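## Task

On the lighter-coloured slide box, slide its inner tray out through the box end that lies away from the robot's base by at least a few centimetres, and leave it out. Everything else should finish roughly where it started. The task fails immediately if the outer case of either box is gripped, if either box is shifted or rotated beyond a small amount, or if a tray is pushed out to about half its length. The result only counts if it stays in place without the robot holding it. When finished, open the gripper and move the arm away.

## Robot and tools

Robot: one six-joint arm with a two-finger parallel gripper. The joints, base to hand, are waist, shoulder, elbow, wrist pitch, wrist yaw and wrist roll. The gripper's fingers point along its own +x axis and close along its own y axis. The reported hand position is the point between the finger pads, roughly 3 to 4 cm short of the fingertips.

Scene frame: origin on the table surface directly under the arm's base; +z up; looking along +x, +y is to the left. Positions are in metres, orientations are unit quaternions written w first (qw, qx, qy, qz). The base may sit slightly tilted on the table, and the printed position can be off, more so at long reach. The far end of a box means the end with larger distance from the base.

A command row is 8 numbers: x, y, z, qw, qx, qy, qz, opening. x, y, z and the quaternion are an absolute target pose for the gripper in the scene frame, not an offset. Opening runs from -1 to 1: +1 is fully open (0.088 m), empty fingers close at about -0.80, and values below that do nothing more. Going from open to shut takes at least about 0.5 s. Any target more than 0.6 m from the last reported position along any gripper axis is refused. Send the desired quaternion in every row to hold orientation; do not just copy back a reported one that has drifted.

Tools:
- execute_actions with "actions": a list holding zero or one item. An empty list just returns the current state. An item with "rows" (1 to 15 rows) and "steps" (1 to 15, default 15; each step is 1/30 s) plays one row per step, repeating the last row if steps exceed rows. An item with only "steps" (up to 300) is a wait counted from the previous result, including the time spent replying. Optional "pictures" true/false controls camera images.
- move with "target" (one 8-number row as above) and optional "speed" in m/s, 0.002 to 0.5, default 0.25; rotation is capped at twice that in rad/s. It drives the hand in a straight line toward the target over 0.5 to 10 s (longer paths stop at 10 s, short). Rotation takes the shorter direction. It does not stop for obstacles; the hand lags and may overshoot the speed, especially with the arm stretched out. The opening is applied at the start. Its result adds a move: line such as done, off_target, moving, held or fault, plus which limits applied (paced = the sent pose was clipped; held = a safety check blocked some steps, after which motion can jump fast) and the remaining distance to target.
- wait with "seconds" (0 to 10): lets time pass without new commands.
- zoom_image with "camera" (cam_head_left, cam_head_right, cam_high, cam_low, cam_wrist; each image 504x504) and "region" [x0, y0, x1, y1] in pixels from the top-left, at most 504 by 504.
- finished_scene with "scene": the current scene's number.

How motion works: each step, the commanded pose is clipped to within 70 mm and 16 degrees of the measured pose, then solved by damped inverse kinematics favouring position over orientation. After an action the arm only continues to the last clipped pose, so long moves may need several calls; read the result and send the remainder. Joint friction can leave the hand short or slightly tilted, and tiny moves may not happen; check position and orientation after each move and correct tilt. The simulation keeps running while you compose a reply.

Result lines: the state line gives hand position, quaternion and linear/angular velocity. Joint positions and Joint velocities list the six joints (rad, rad/s) then the finger pad gap (m, m/s). Joint ranges: waist -3.054 to 3.054, shoulder 0 to 3.142, elbow 0 to 2.356, wrist pitch -1.571 to 1.571, wrist yaw -1.571 to 1.571, wrist roll -3.142 to 3.142. grip_measured is the finger opening on the command scale; to hold something command clearly below it (lower squeezes harder, about 34 N per pad max; readings may be off by about 1 mm). "pose unreachable" and HELD marks mean the clearance check (which treats the mount under the base as arm) altered or blocked commands. Hand target shows where the controller is currently heading. Joint torques are total drive output with offsets and noise, not contact force.

Faults and hazards: if contact torque on a joint reaches its limit (N m: waist 17.2, shoulder 21.3, elbow 21.3, wrist pitch 5.61, wrist yaw 5.59, wrist roll 5.24) the arm halts for 10 s and drops the rest of the call. Sustained loads heat motors: MOTOR HOT appears from 50 °C; at 95 °C an OVER-TEMPERATURE FAULT holds the arm, and if it does not cool within 30 to 60 s the arm loses power and goes limp. A blocked arm keeps pushing until given a new command.

Avoid: gripping a box's outer case, sliding or rotating a box, pushing a tray to half its length, knocking anything off the table, fast contacts, and aiming far past the contact point (that presses harder). Push the tray slowly with the fingertips or closed fingers from the near end, stop after a few centimetres, then open and retreat before ending the scene.

Each tool is called after ">>>" in YAML: its name, and indented under it one key for each argument.

## Session

>>> execute_actions:
  actions: []

Scene clock: 0.00 s of 3750.00 s.
end_effector_position=(+0.1480, -0.2899, +0.2499) grip_measured=+0.830 end_effector_quat_wxyz=(+0.770, -0.512, +0.375, -0.064) end_effector_velocity=(+0.001, +0.003, +0.000) end_effector_angular_velocity=(-0.004, -0.001, +0.025)
Joint positions: [-1.782  1.445  0.499  0.36  -1.177 -1.578  0.08 ]
Joint velocities: [-0.002 -0.002 -0.002 -0.007 -0.022 -0.022 -0.   ]
Joint torques (N m, as the arm reports them, + toward a larger angle): no reading
Heat: hottest wrist roll 28 °C (+0.0 °C/min).
Hand target: +0.148, -0.290, +0.250; +0.770, -0.513, +0.375, -0.064

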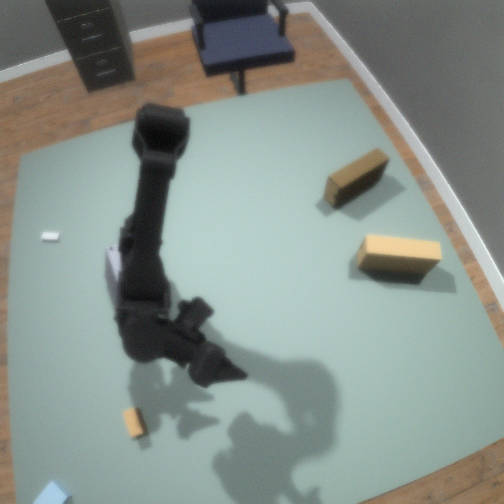

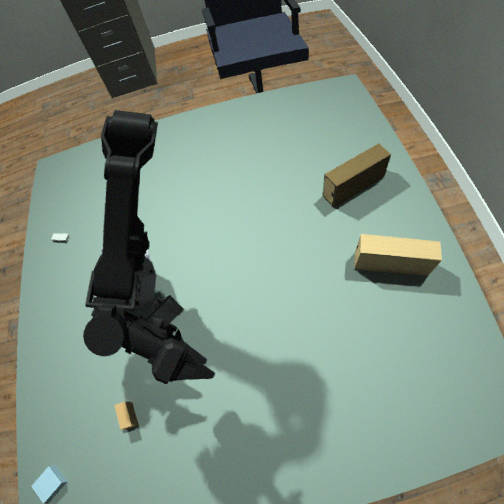

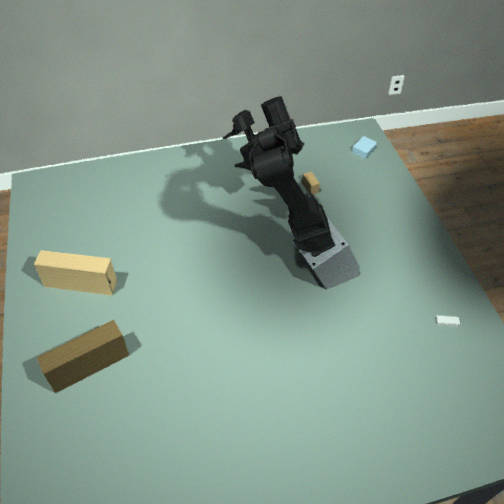

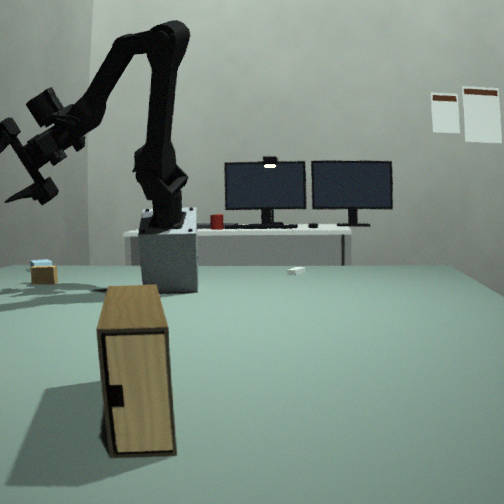

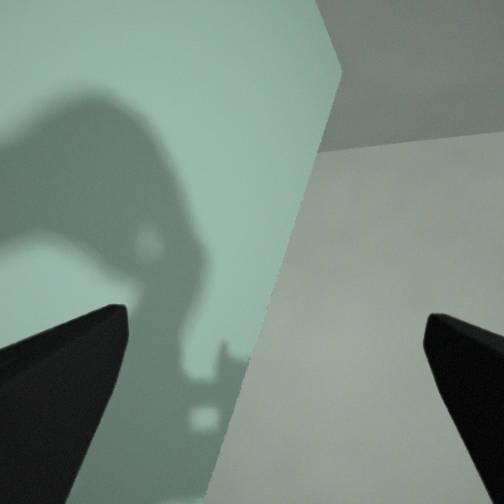

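>>> move:
  target: [0.3,-0.03,0.15,0.966,0,0.259,0,-1]

Scene clock: 7.43 s of 3750.00 s.
end_effector_position=(+0.3019, -0.0302, +0.1533) grip_measured=-0.803 end_effector_quat_wxyz=(+0.965, -0.005, +0.262, +0.003) end_effector_velocity=(+0.002, +0.003, +0.001) end_effector_angular_velocity=(-0.004, -0.015, +0.020)
Joint positions: [-0.39   0.996  0.007  0.881 -0.353  0.038  0.   ]
Joint velocities: [ 0.007  0.032 -0.002  0.051 -0.007 -0.007  0.   ]
Joint torques (N m, as the arm reports them, + toward a larger angle): [-0.25 -1.92  3.24  1.7   0.26  0.13]
Heat: hottest wrist roll 28 °C (+0.0 °C/min).
Hand target: +0.300, -0.030, +0.150; +0.964, -0.002, +0.266, +0.001
Off the commanded pose: 0.004 m, 1 deg.
joint sent to its limit — the command would take joint 3 (elbow) past its lower limit, so that joint was sent only as far as its limit.
After step 90, 1.67 s passed at rest.
move: done

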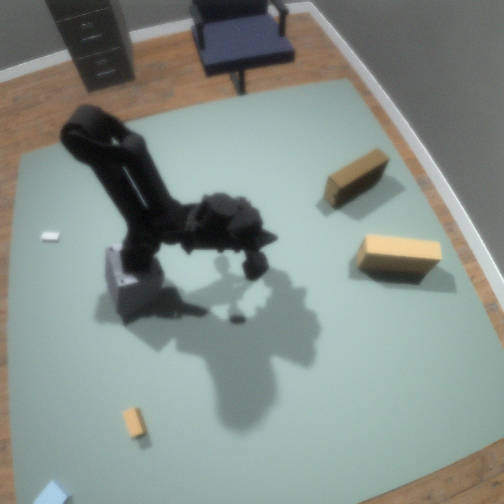

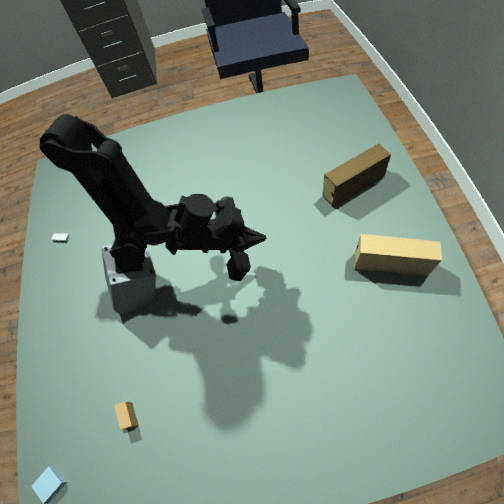

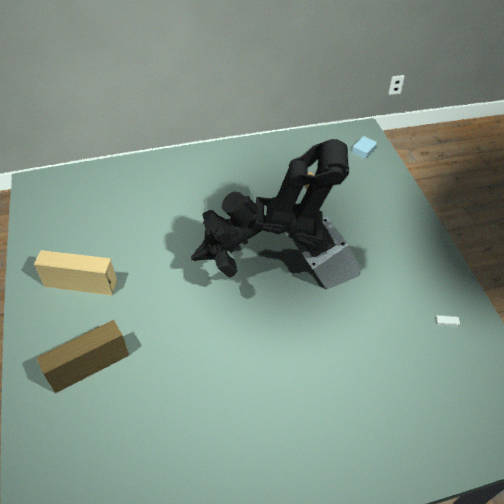

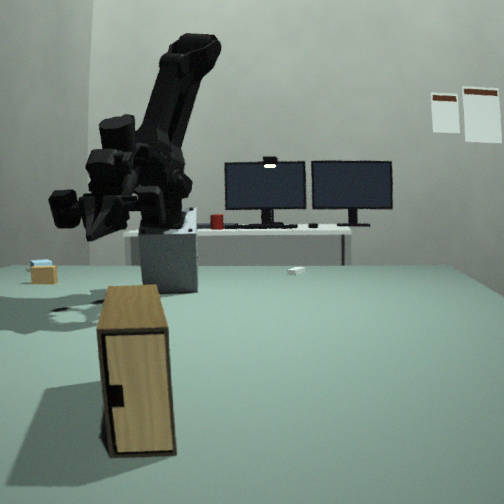

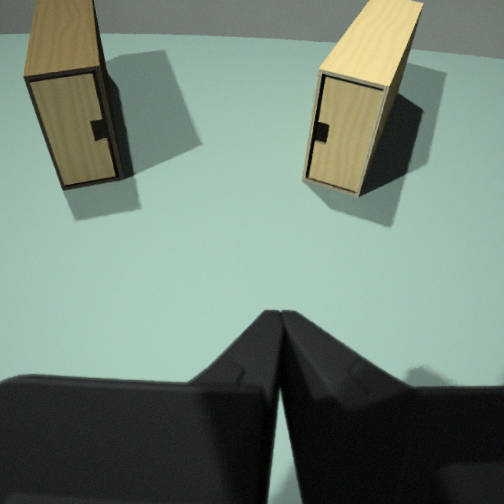

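>>> move:
  target: [0.43,-0.09,0.08,0.985,0,0.174,0,-1]

Scene clock: 11.37 s of 3750.00 s.
end_effector_position=(+0.4304, -0.0879, +0.0824) grip_measured=-0.803 end_effector_quat_wxyz=(+0.984, -0.001, +0.180, +0.003) end_effector_velocity=(-0.001, +0.000, +0.000) end_effector_angular_velocity=(-0.006, -0.002, +0.008)
Joint positions: [-0.399  2.034  0.541  1.563 -0.352  0.107  0.   ]
Joint velocities: [-0.002  0.002 -0.002  0.007 -0.007 -0.007  0.   ]
Joint torques (N m, as the arm reports them, + toward a larger angle): [-2.   -5.88  2.02  1.8   0.29  0.14]
Heat: hottest wrist roll 28 °C (+0.0 °C/min).
Hand target: +0.430, -0.089, +0.080; +0.983, +0.001, +0.181, -0.000
Off the commanded pose: 0.003 m, 1 deg.
joint sent to its limit — the command would take joint 4 (wrist pitch) past its upper limit, so that joint was sent only as far as its limit.
move: done

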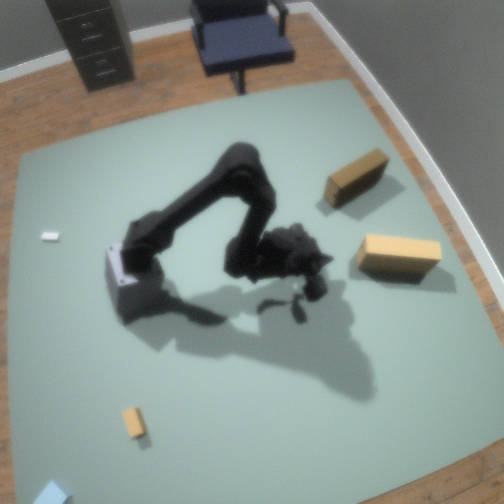

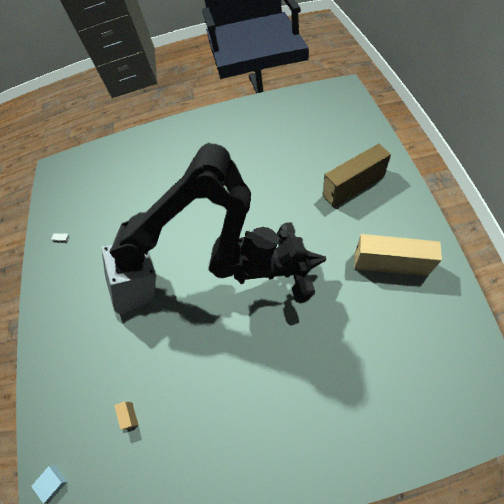

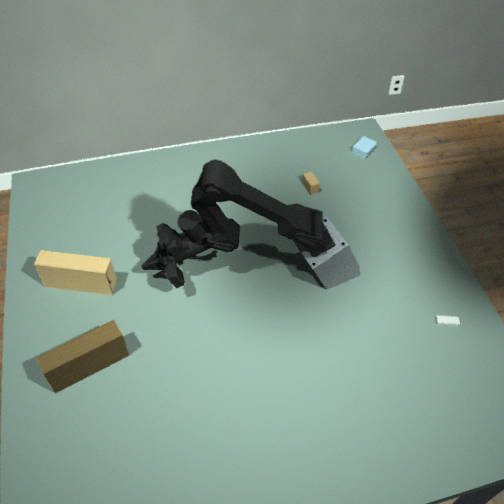

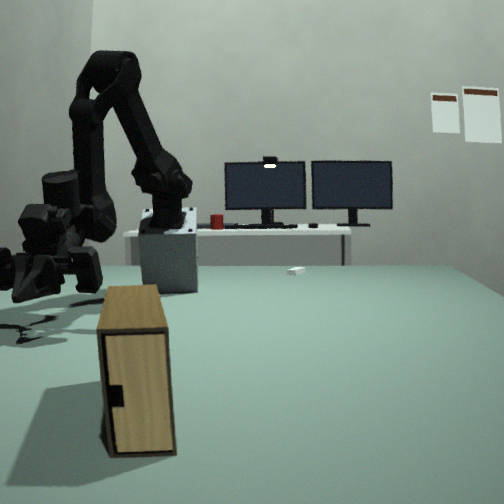

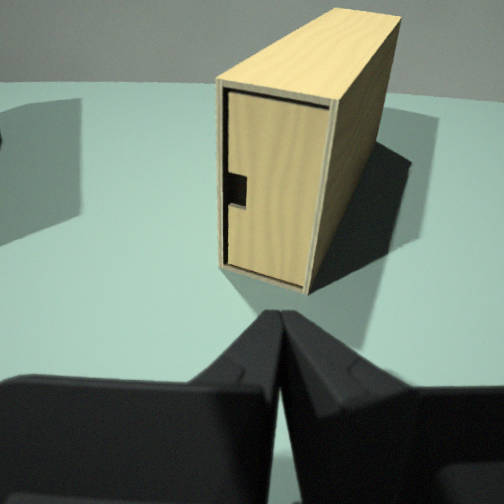

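>>> move:
  target: [0.45,-0.07,0.075,0.964,0.034,0.213,-0.152,-1]

>>> zoom_image:
  camera: "cam_head_left"
  region: [280,200,460,320]

Scene clock: 22.17 s of 3750.00 s.
end_effector_position=(+0.4465, -0.0707, +0.0708) grip_measured=-0.803 end_effector_quat_wxyz=(+0.963, +0.032, +0.219, -0.151) end_effector_velocity=(+0.001, +0.002, +0.001) end_effector_angular_velocity=(+0.002, -0.004, +0.021)
Joint positions: [-0.181  1.931  0.589  1.282  0.143  0.213  0.   ]
Joint velocities: [-0.002 -0.002 -0.002  0.007 -0.022 -0.007  0.   ]
Joint torques (N m, as the arm reports them, + toward a larger angle): [-0.97 -8.51  2.74  1.41  0.41  0.15]
Heat: hottest wrist pitch 28 °C (+0.0 °C/min).
Hand target: +0.450, -0.070, +0.075; +0.965, +0.033, +0.213, -0.152
Off the commanded pose: 0.006 m, 1 deg.
After step 90, 6.67 s passed at rest.
move: done

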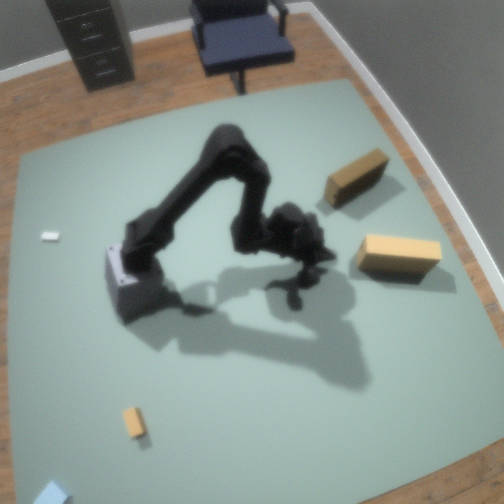

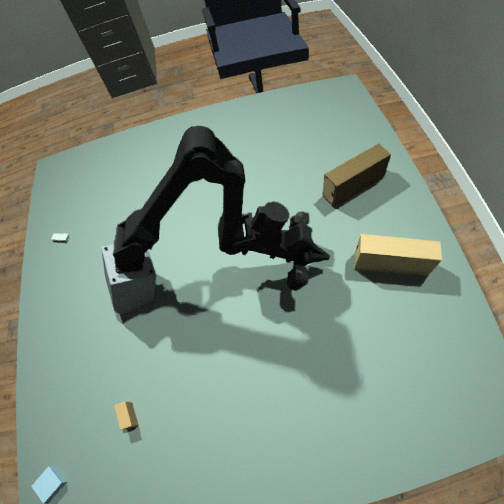

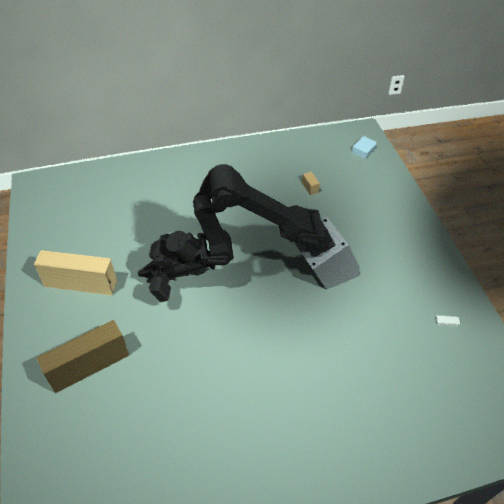

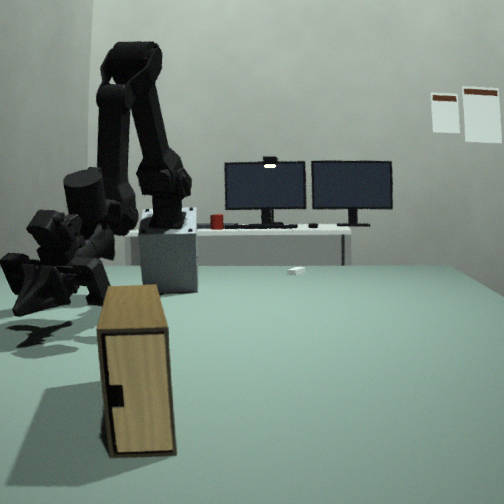

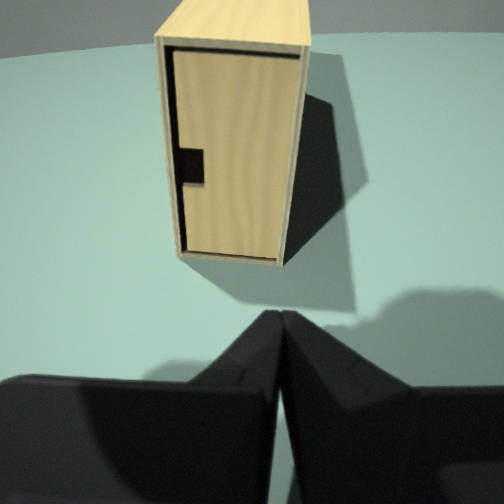

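Region (280, 200, 460, 320) of cam_head_left's 504x504 image, scaled by 2.800, with more detail than that image has.

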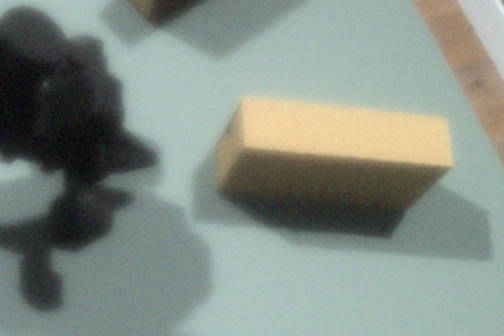

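>>> move:
  target: [0.492,-0.058,0.07,0.964,0.034,0.213,-0.152,-1]
  speed: 0.1

Scene clock: 25.50 s of 3750.00 s.
end_effector_position=(+0.4918, -0.0579, +0.0739) grip_measured=-0.803 end_effector_quat_wxyz=(+0.966, +0.033, +0.210, -0.150) end_effector_velocity=(-0.002, -0.005, -0.003) end_effector_angular_velocity=(-0.029, +0.016, -0.014)
Joint positions: [-0.132  1.95   0.764  1.144  0.191  0.218  0.   ]
Joint velocities: [-0.002  0.007  0.002 -0.007  0.022 -0.022  0.   ]
Joint torques (N m, as the arm reports them, + toward a larger angle): [-1.13 -7.11  3.66  1.45  0.37  0.15]
Heat: hottest wrist pitch 29 °C (+2.4 °C/min).
Hand target: +0.492, -0.058, +0.070; +0.965, +0.034, +0.213, -0.152
Off the commanded pose: 0.004 m, 0 deg.
move: done

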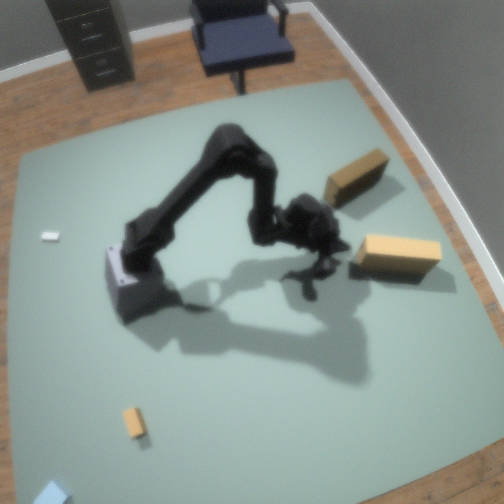

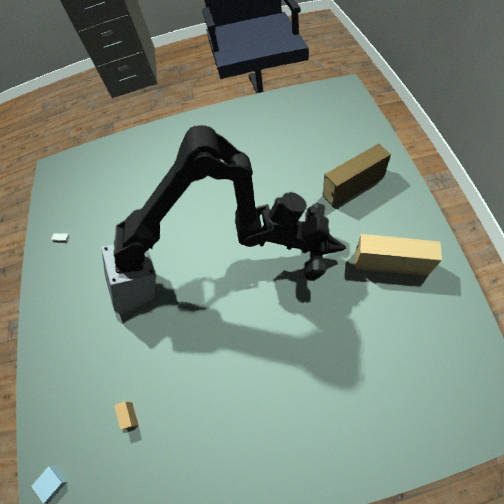

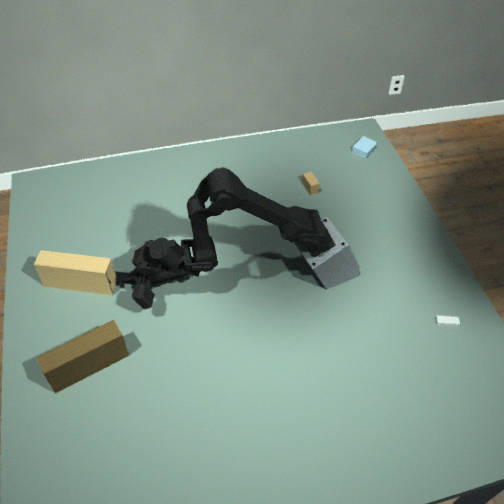

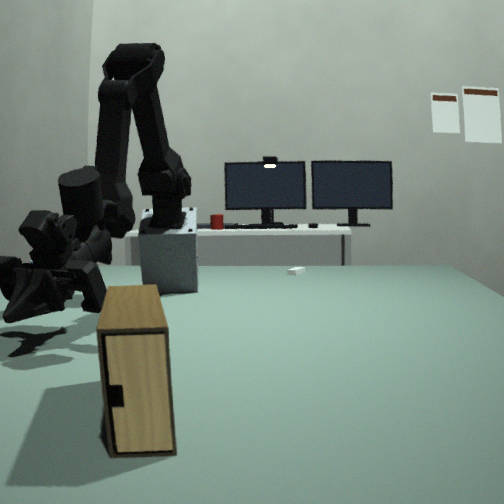

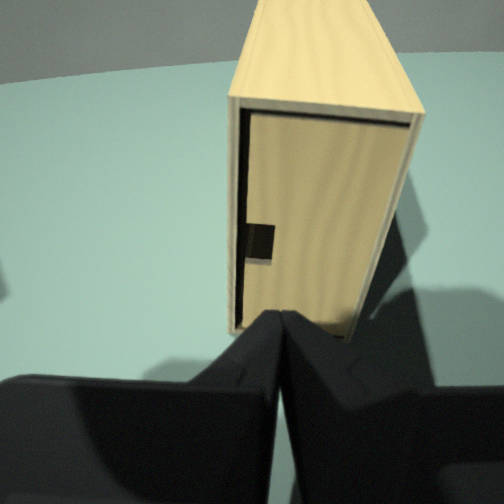

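>>> move:
  target: [0.506,-0.072,0.068,0.962,0.038,0.212,-0.17,-1]
  speed: 0.05

Scene clock: 29.47 s of 3750.00 s.
end_effector_position=(+0.5063, -0.0695, +0.0717) grip_measured=-0.803 end_effector_quat_wxyz=(+0.963, +0.037, +0.209, -0.165) end_effector_velocity=(-0.002, -0.003, -0.004) end_effector_angular_velocity=(+0.003, +0.019, -0.014)
Joint positions: [-0.151  1.977  0.838  1.091  0.2    0.233  0.   ]
Joint velocities: [-0.002  0.002  0.002 -0.022  0.007  0.007  0.   ]
Joint torques (N m, as the arm reports them, + toward a larger angle): [-1.6  -7.32  4.01  1.44  0.38  0.14]
Heat: hottest wrist pitch 29 °C (+2.0 °C/min).
Hand target: +0.506, -0.072, +0.068; +0.962, +0.038, +0.212, -0.170
Off the commanded pose: 0.005 m, 1 deg.
After step 90, 0.20 s passed at rest.
move: done

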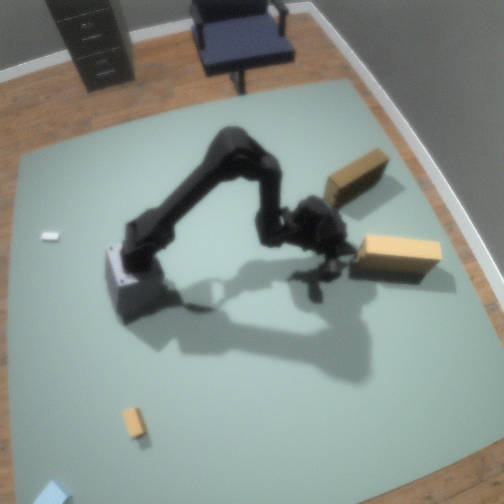

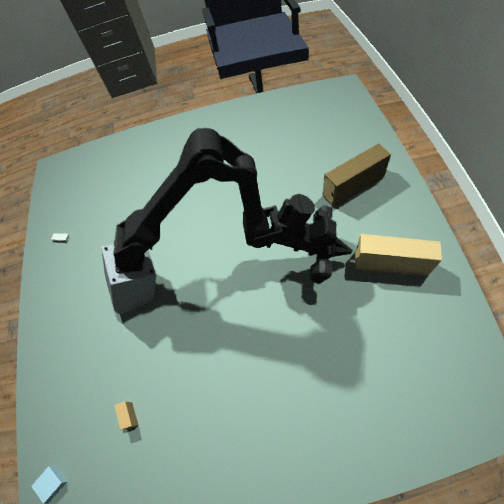

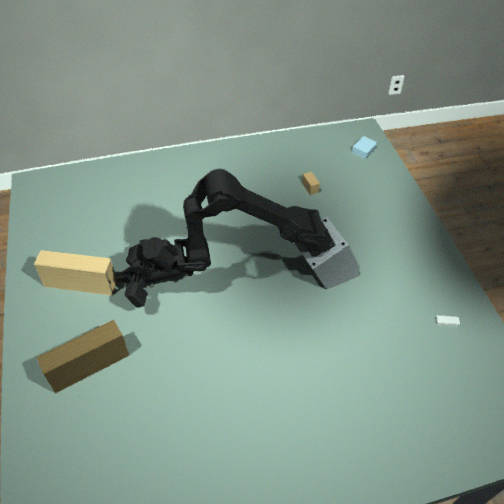

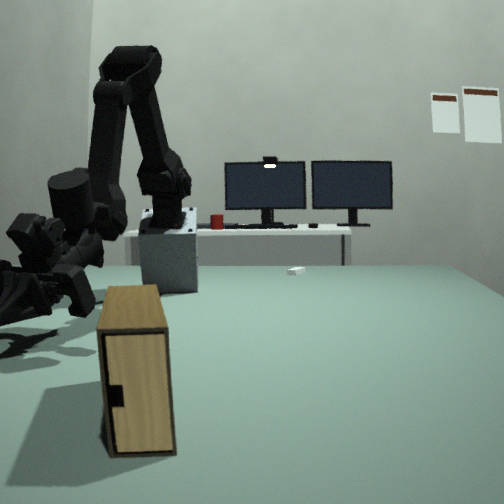

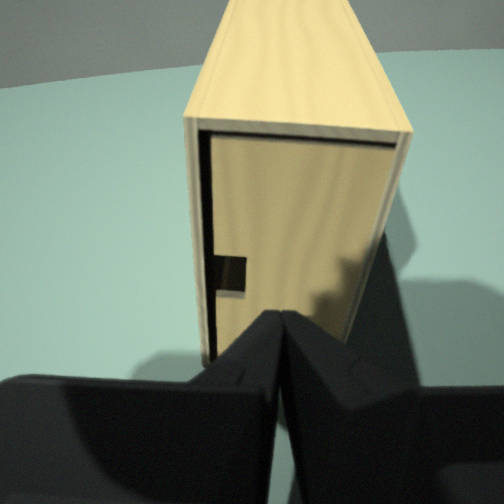

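>>> move:
  target: [0.544,-0.085,0.068,0.962,0.038,0.212,-0.17,-1]
  speed: 0.03

Scene clock: 32.40 s of 3750.00 s.
end_effector_position=(+0.5443, -0.0832, +0.0732) grip_measured=-0.803 end_effector_quat_wxyz=(+0.963, +0.037, +0.207, -0.170) end_effector_velocity=(-0.001, +0.001, -0.005) end_effector_angular_velocity=(+0.017, +0.021, +0.011)
Joint positions: [-0.177  2.029  1.015  0.969  0.183  0.234  0.   ]
Joint velocities: [-0.002  0.002  0.002 -0.022 -0.022  0.007  0.   ]
Joint torques (N m, as the arm reports them, + toward a larger angle): [-1.87 -8.12  4.58  1.39 -0.04  0.12]
Heat: hottest shoulder 29 °C (+1.9 °C/min).
Hand target: +0.544, -0.085, +0.068; +0.962, +0.038, +0.212, -0.170
Off the commanded pose: 0.006 m, 1 deg.
move: done

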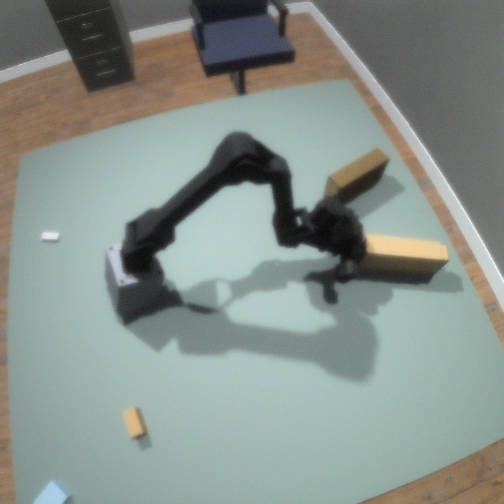

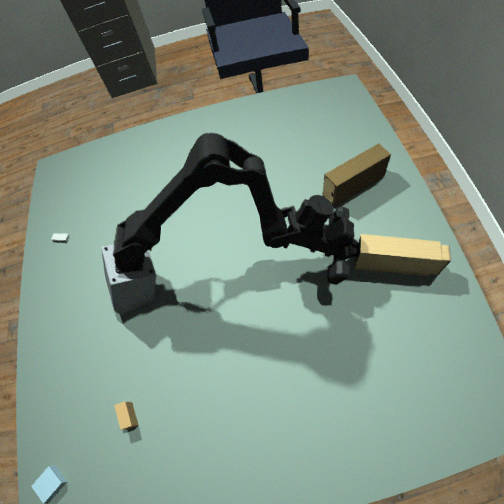

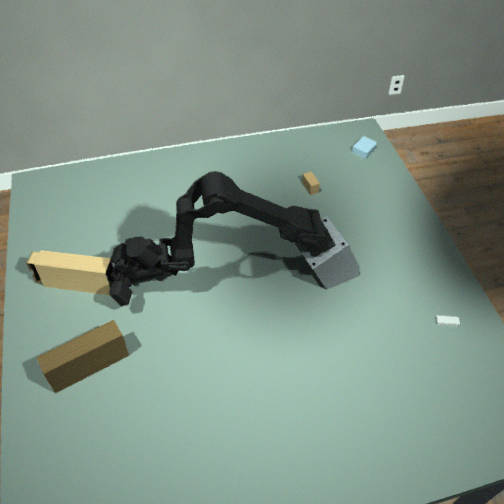

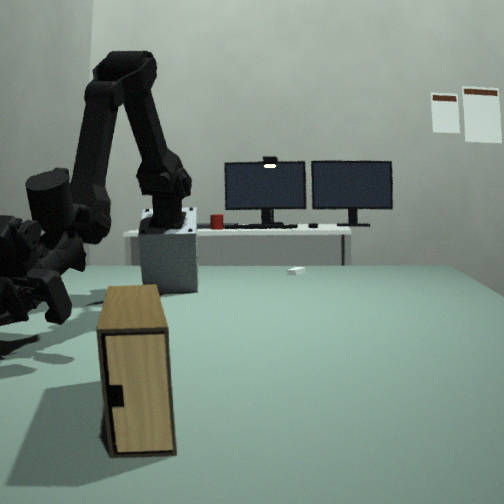

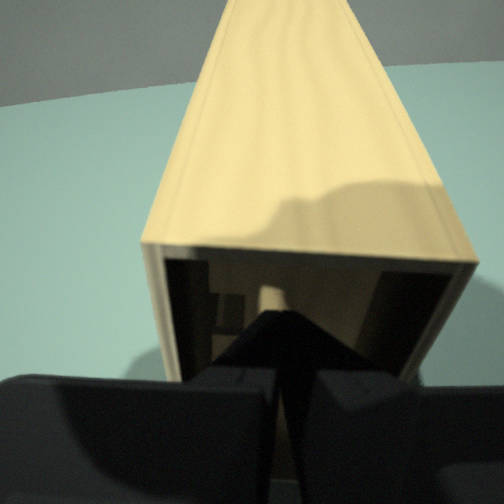

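>>> move:
  target: [0.559,-0.090,0.067,0.962,0.038,0.212,-0.17,-1]
  speed: 0.03

>>> zoom_image:
  camera: "cam_head_right"
  region: [320,200,480,300]

Scene clock: 36.57 s of 3750.00 s.
end_effector_position=(+0.5590, -0.0886, +0.0718) grip_measured=-0.803 end_effector_quat_wxyz=(+0.962, +0.037, +0.208, -0.170) end_effector_velocity=(-0.002, +0.001, -0.006) end_effector_angular_velocity=(+0.016, +0.006, +0.013)
Joint positions: [-0.187  2.058  1.089  0.922  0.174  0.234  0.   ]
Joint velocities: [-0.002  0.012 -0.002  0.007 -0.022  0.007  0.   ]
Joint torques (N m, as the arm reports them, + toward a larger angle): [-2.02 -8.51  4.88  1.43  0.01  0.09]
Heat: hottest shoulder 29 °C (+1.6 °C/min).
Hand target: +0.559, -0.090, +0.067; +0.962, +0.038, +0.212, -0.170
Off the commanded pose: 0.005 m, 0 deg.
After step 90, 0.30 s passed at rest.
move: done

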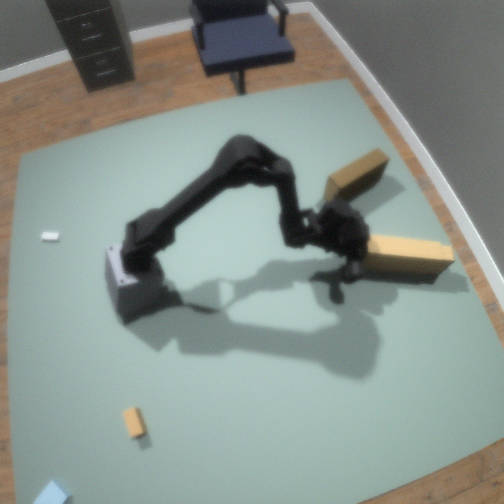

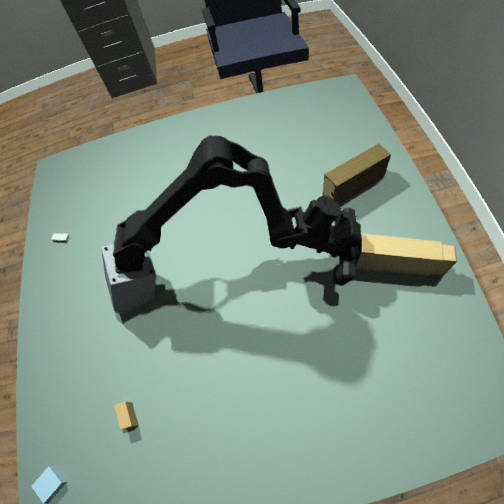

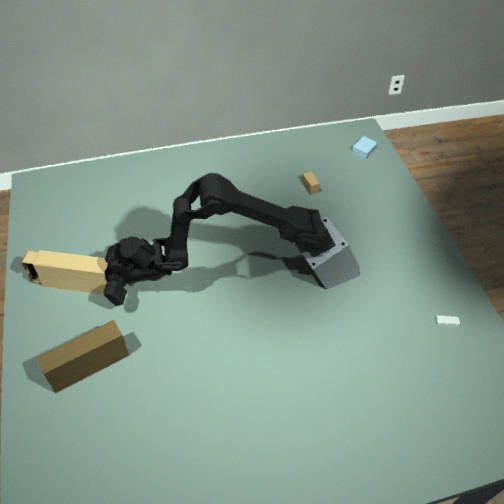

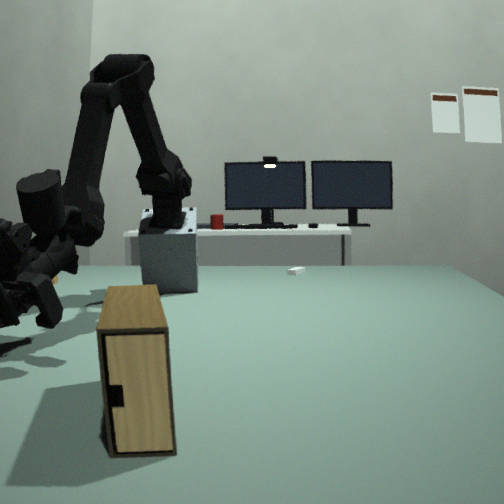

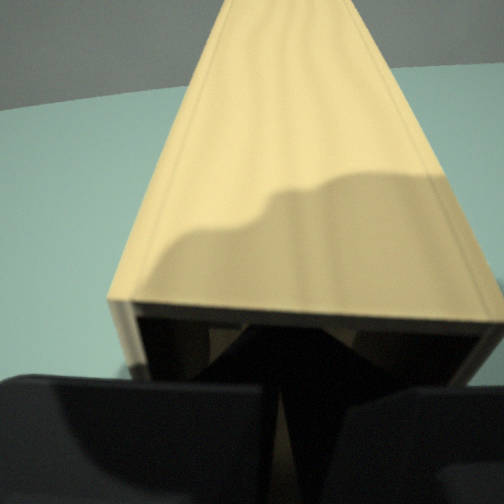

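Region (320, 200, 480, 300) of cam_head_right's 504x504 image, scaled by 3.150, with more detail than that image has; it fills the top 315 rows of this view, and the rest is white.

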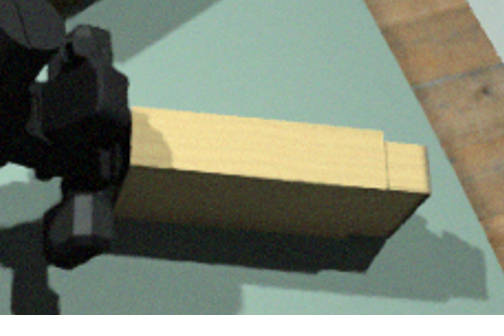

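>>> move:
  target: [0.46,-0.055,0.09,0.962,0.038,0.212,-0.17,-1]
  speed: 0.12

>>> finished_scene:
  scene: 1

Scene clock: 39.60 s of 3750.00 s.
end_effector_position=(+0.4604, -0.0561, +0.0871) grip_measured=-0.803 end_effector_quat_wxyz=(+0.961, +0.036, +0.215, -0.169) end_effector_velocity=(-0.002, +0.002, -0.003) end_effector_angular_velocity=(+0.028, +0.007, +0.006)
Joint positions: [-0.12   1.848  0.627  1.159  0.237  0.236  0.   ]
Joint velocities: [-0.002 -0.002 -0.007 -0.007 -0.022  0.022  0.   ]
Joint torques (N m, as the arm reports them, + toward a larger angle): [-0.82 -8.82  2.06  1.75  0.4   0.14]
Heat: hottest shoulder 30 °C (+3.0 °C/min).
Hand target: +0.460, -0.055, +0.090; +0.962, +0.038, +0.212, -0.170
Off the commanded pose: 0.003 m, 0 deg.
move: done

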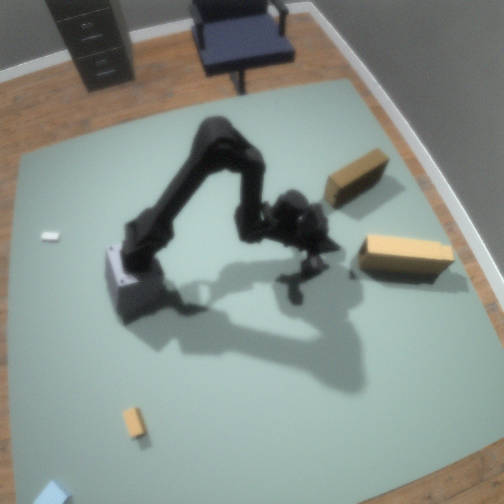

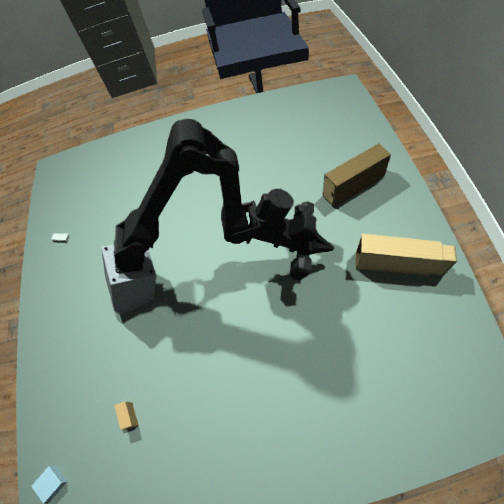

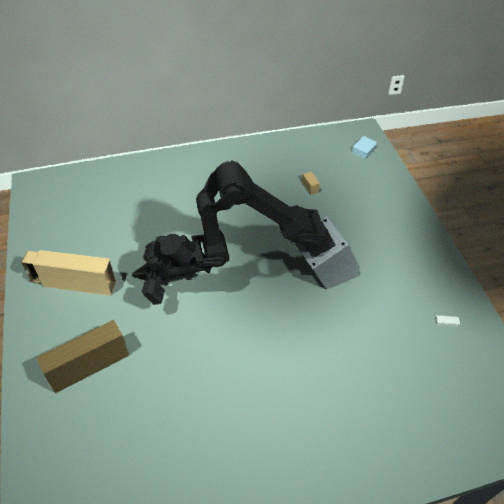

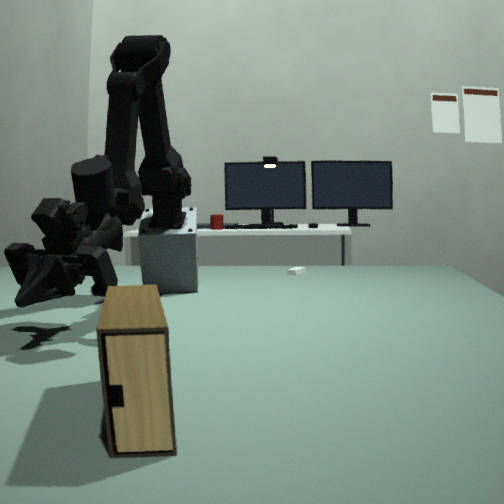

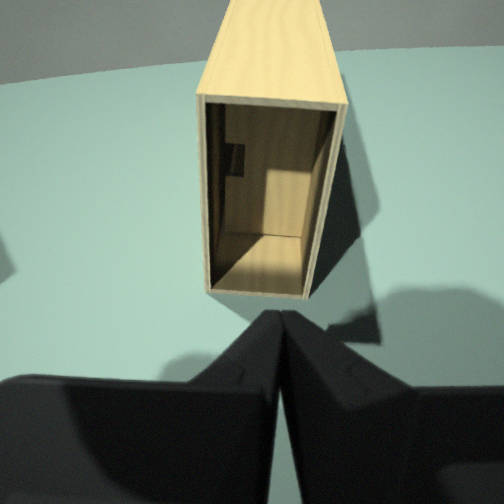

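The scene is finished: the task was done.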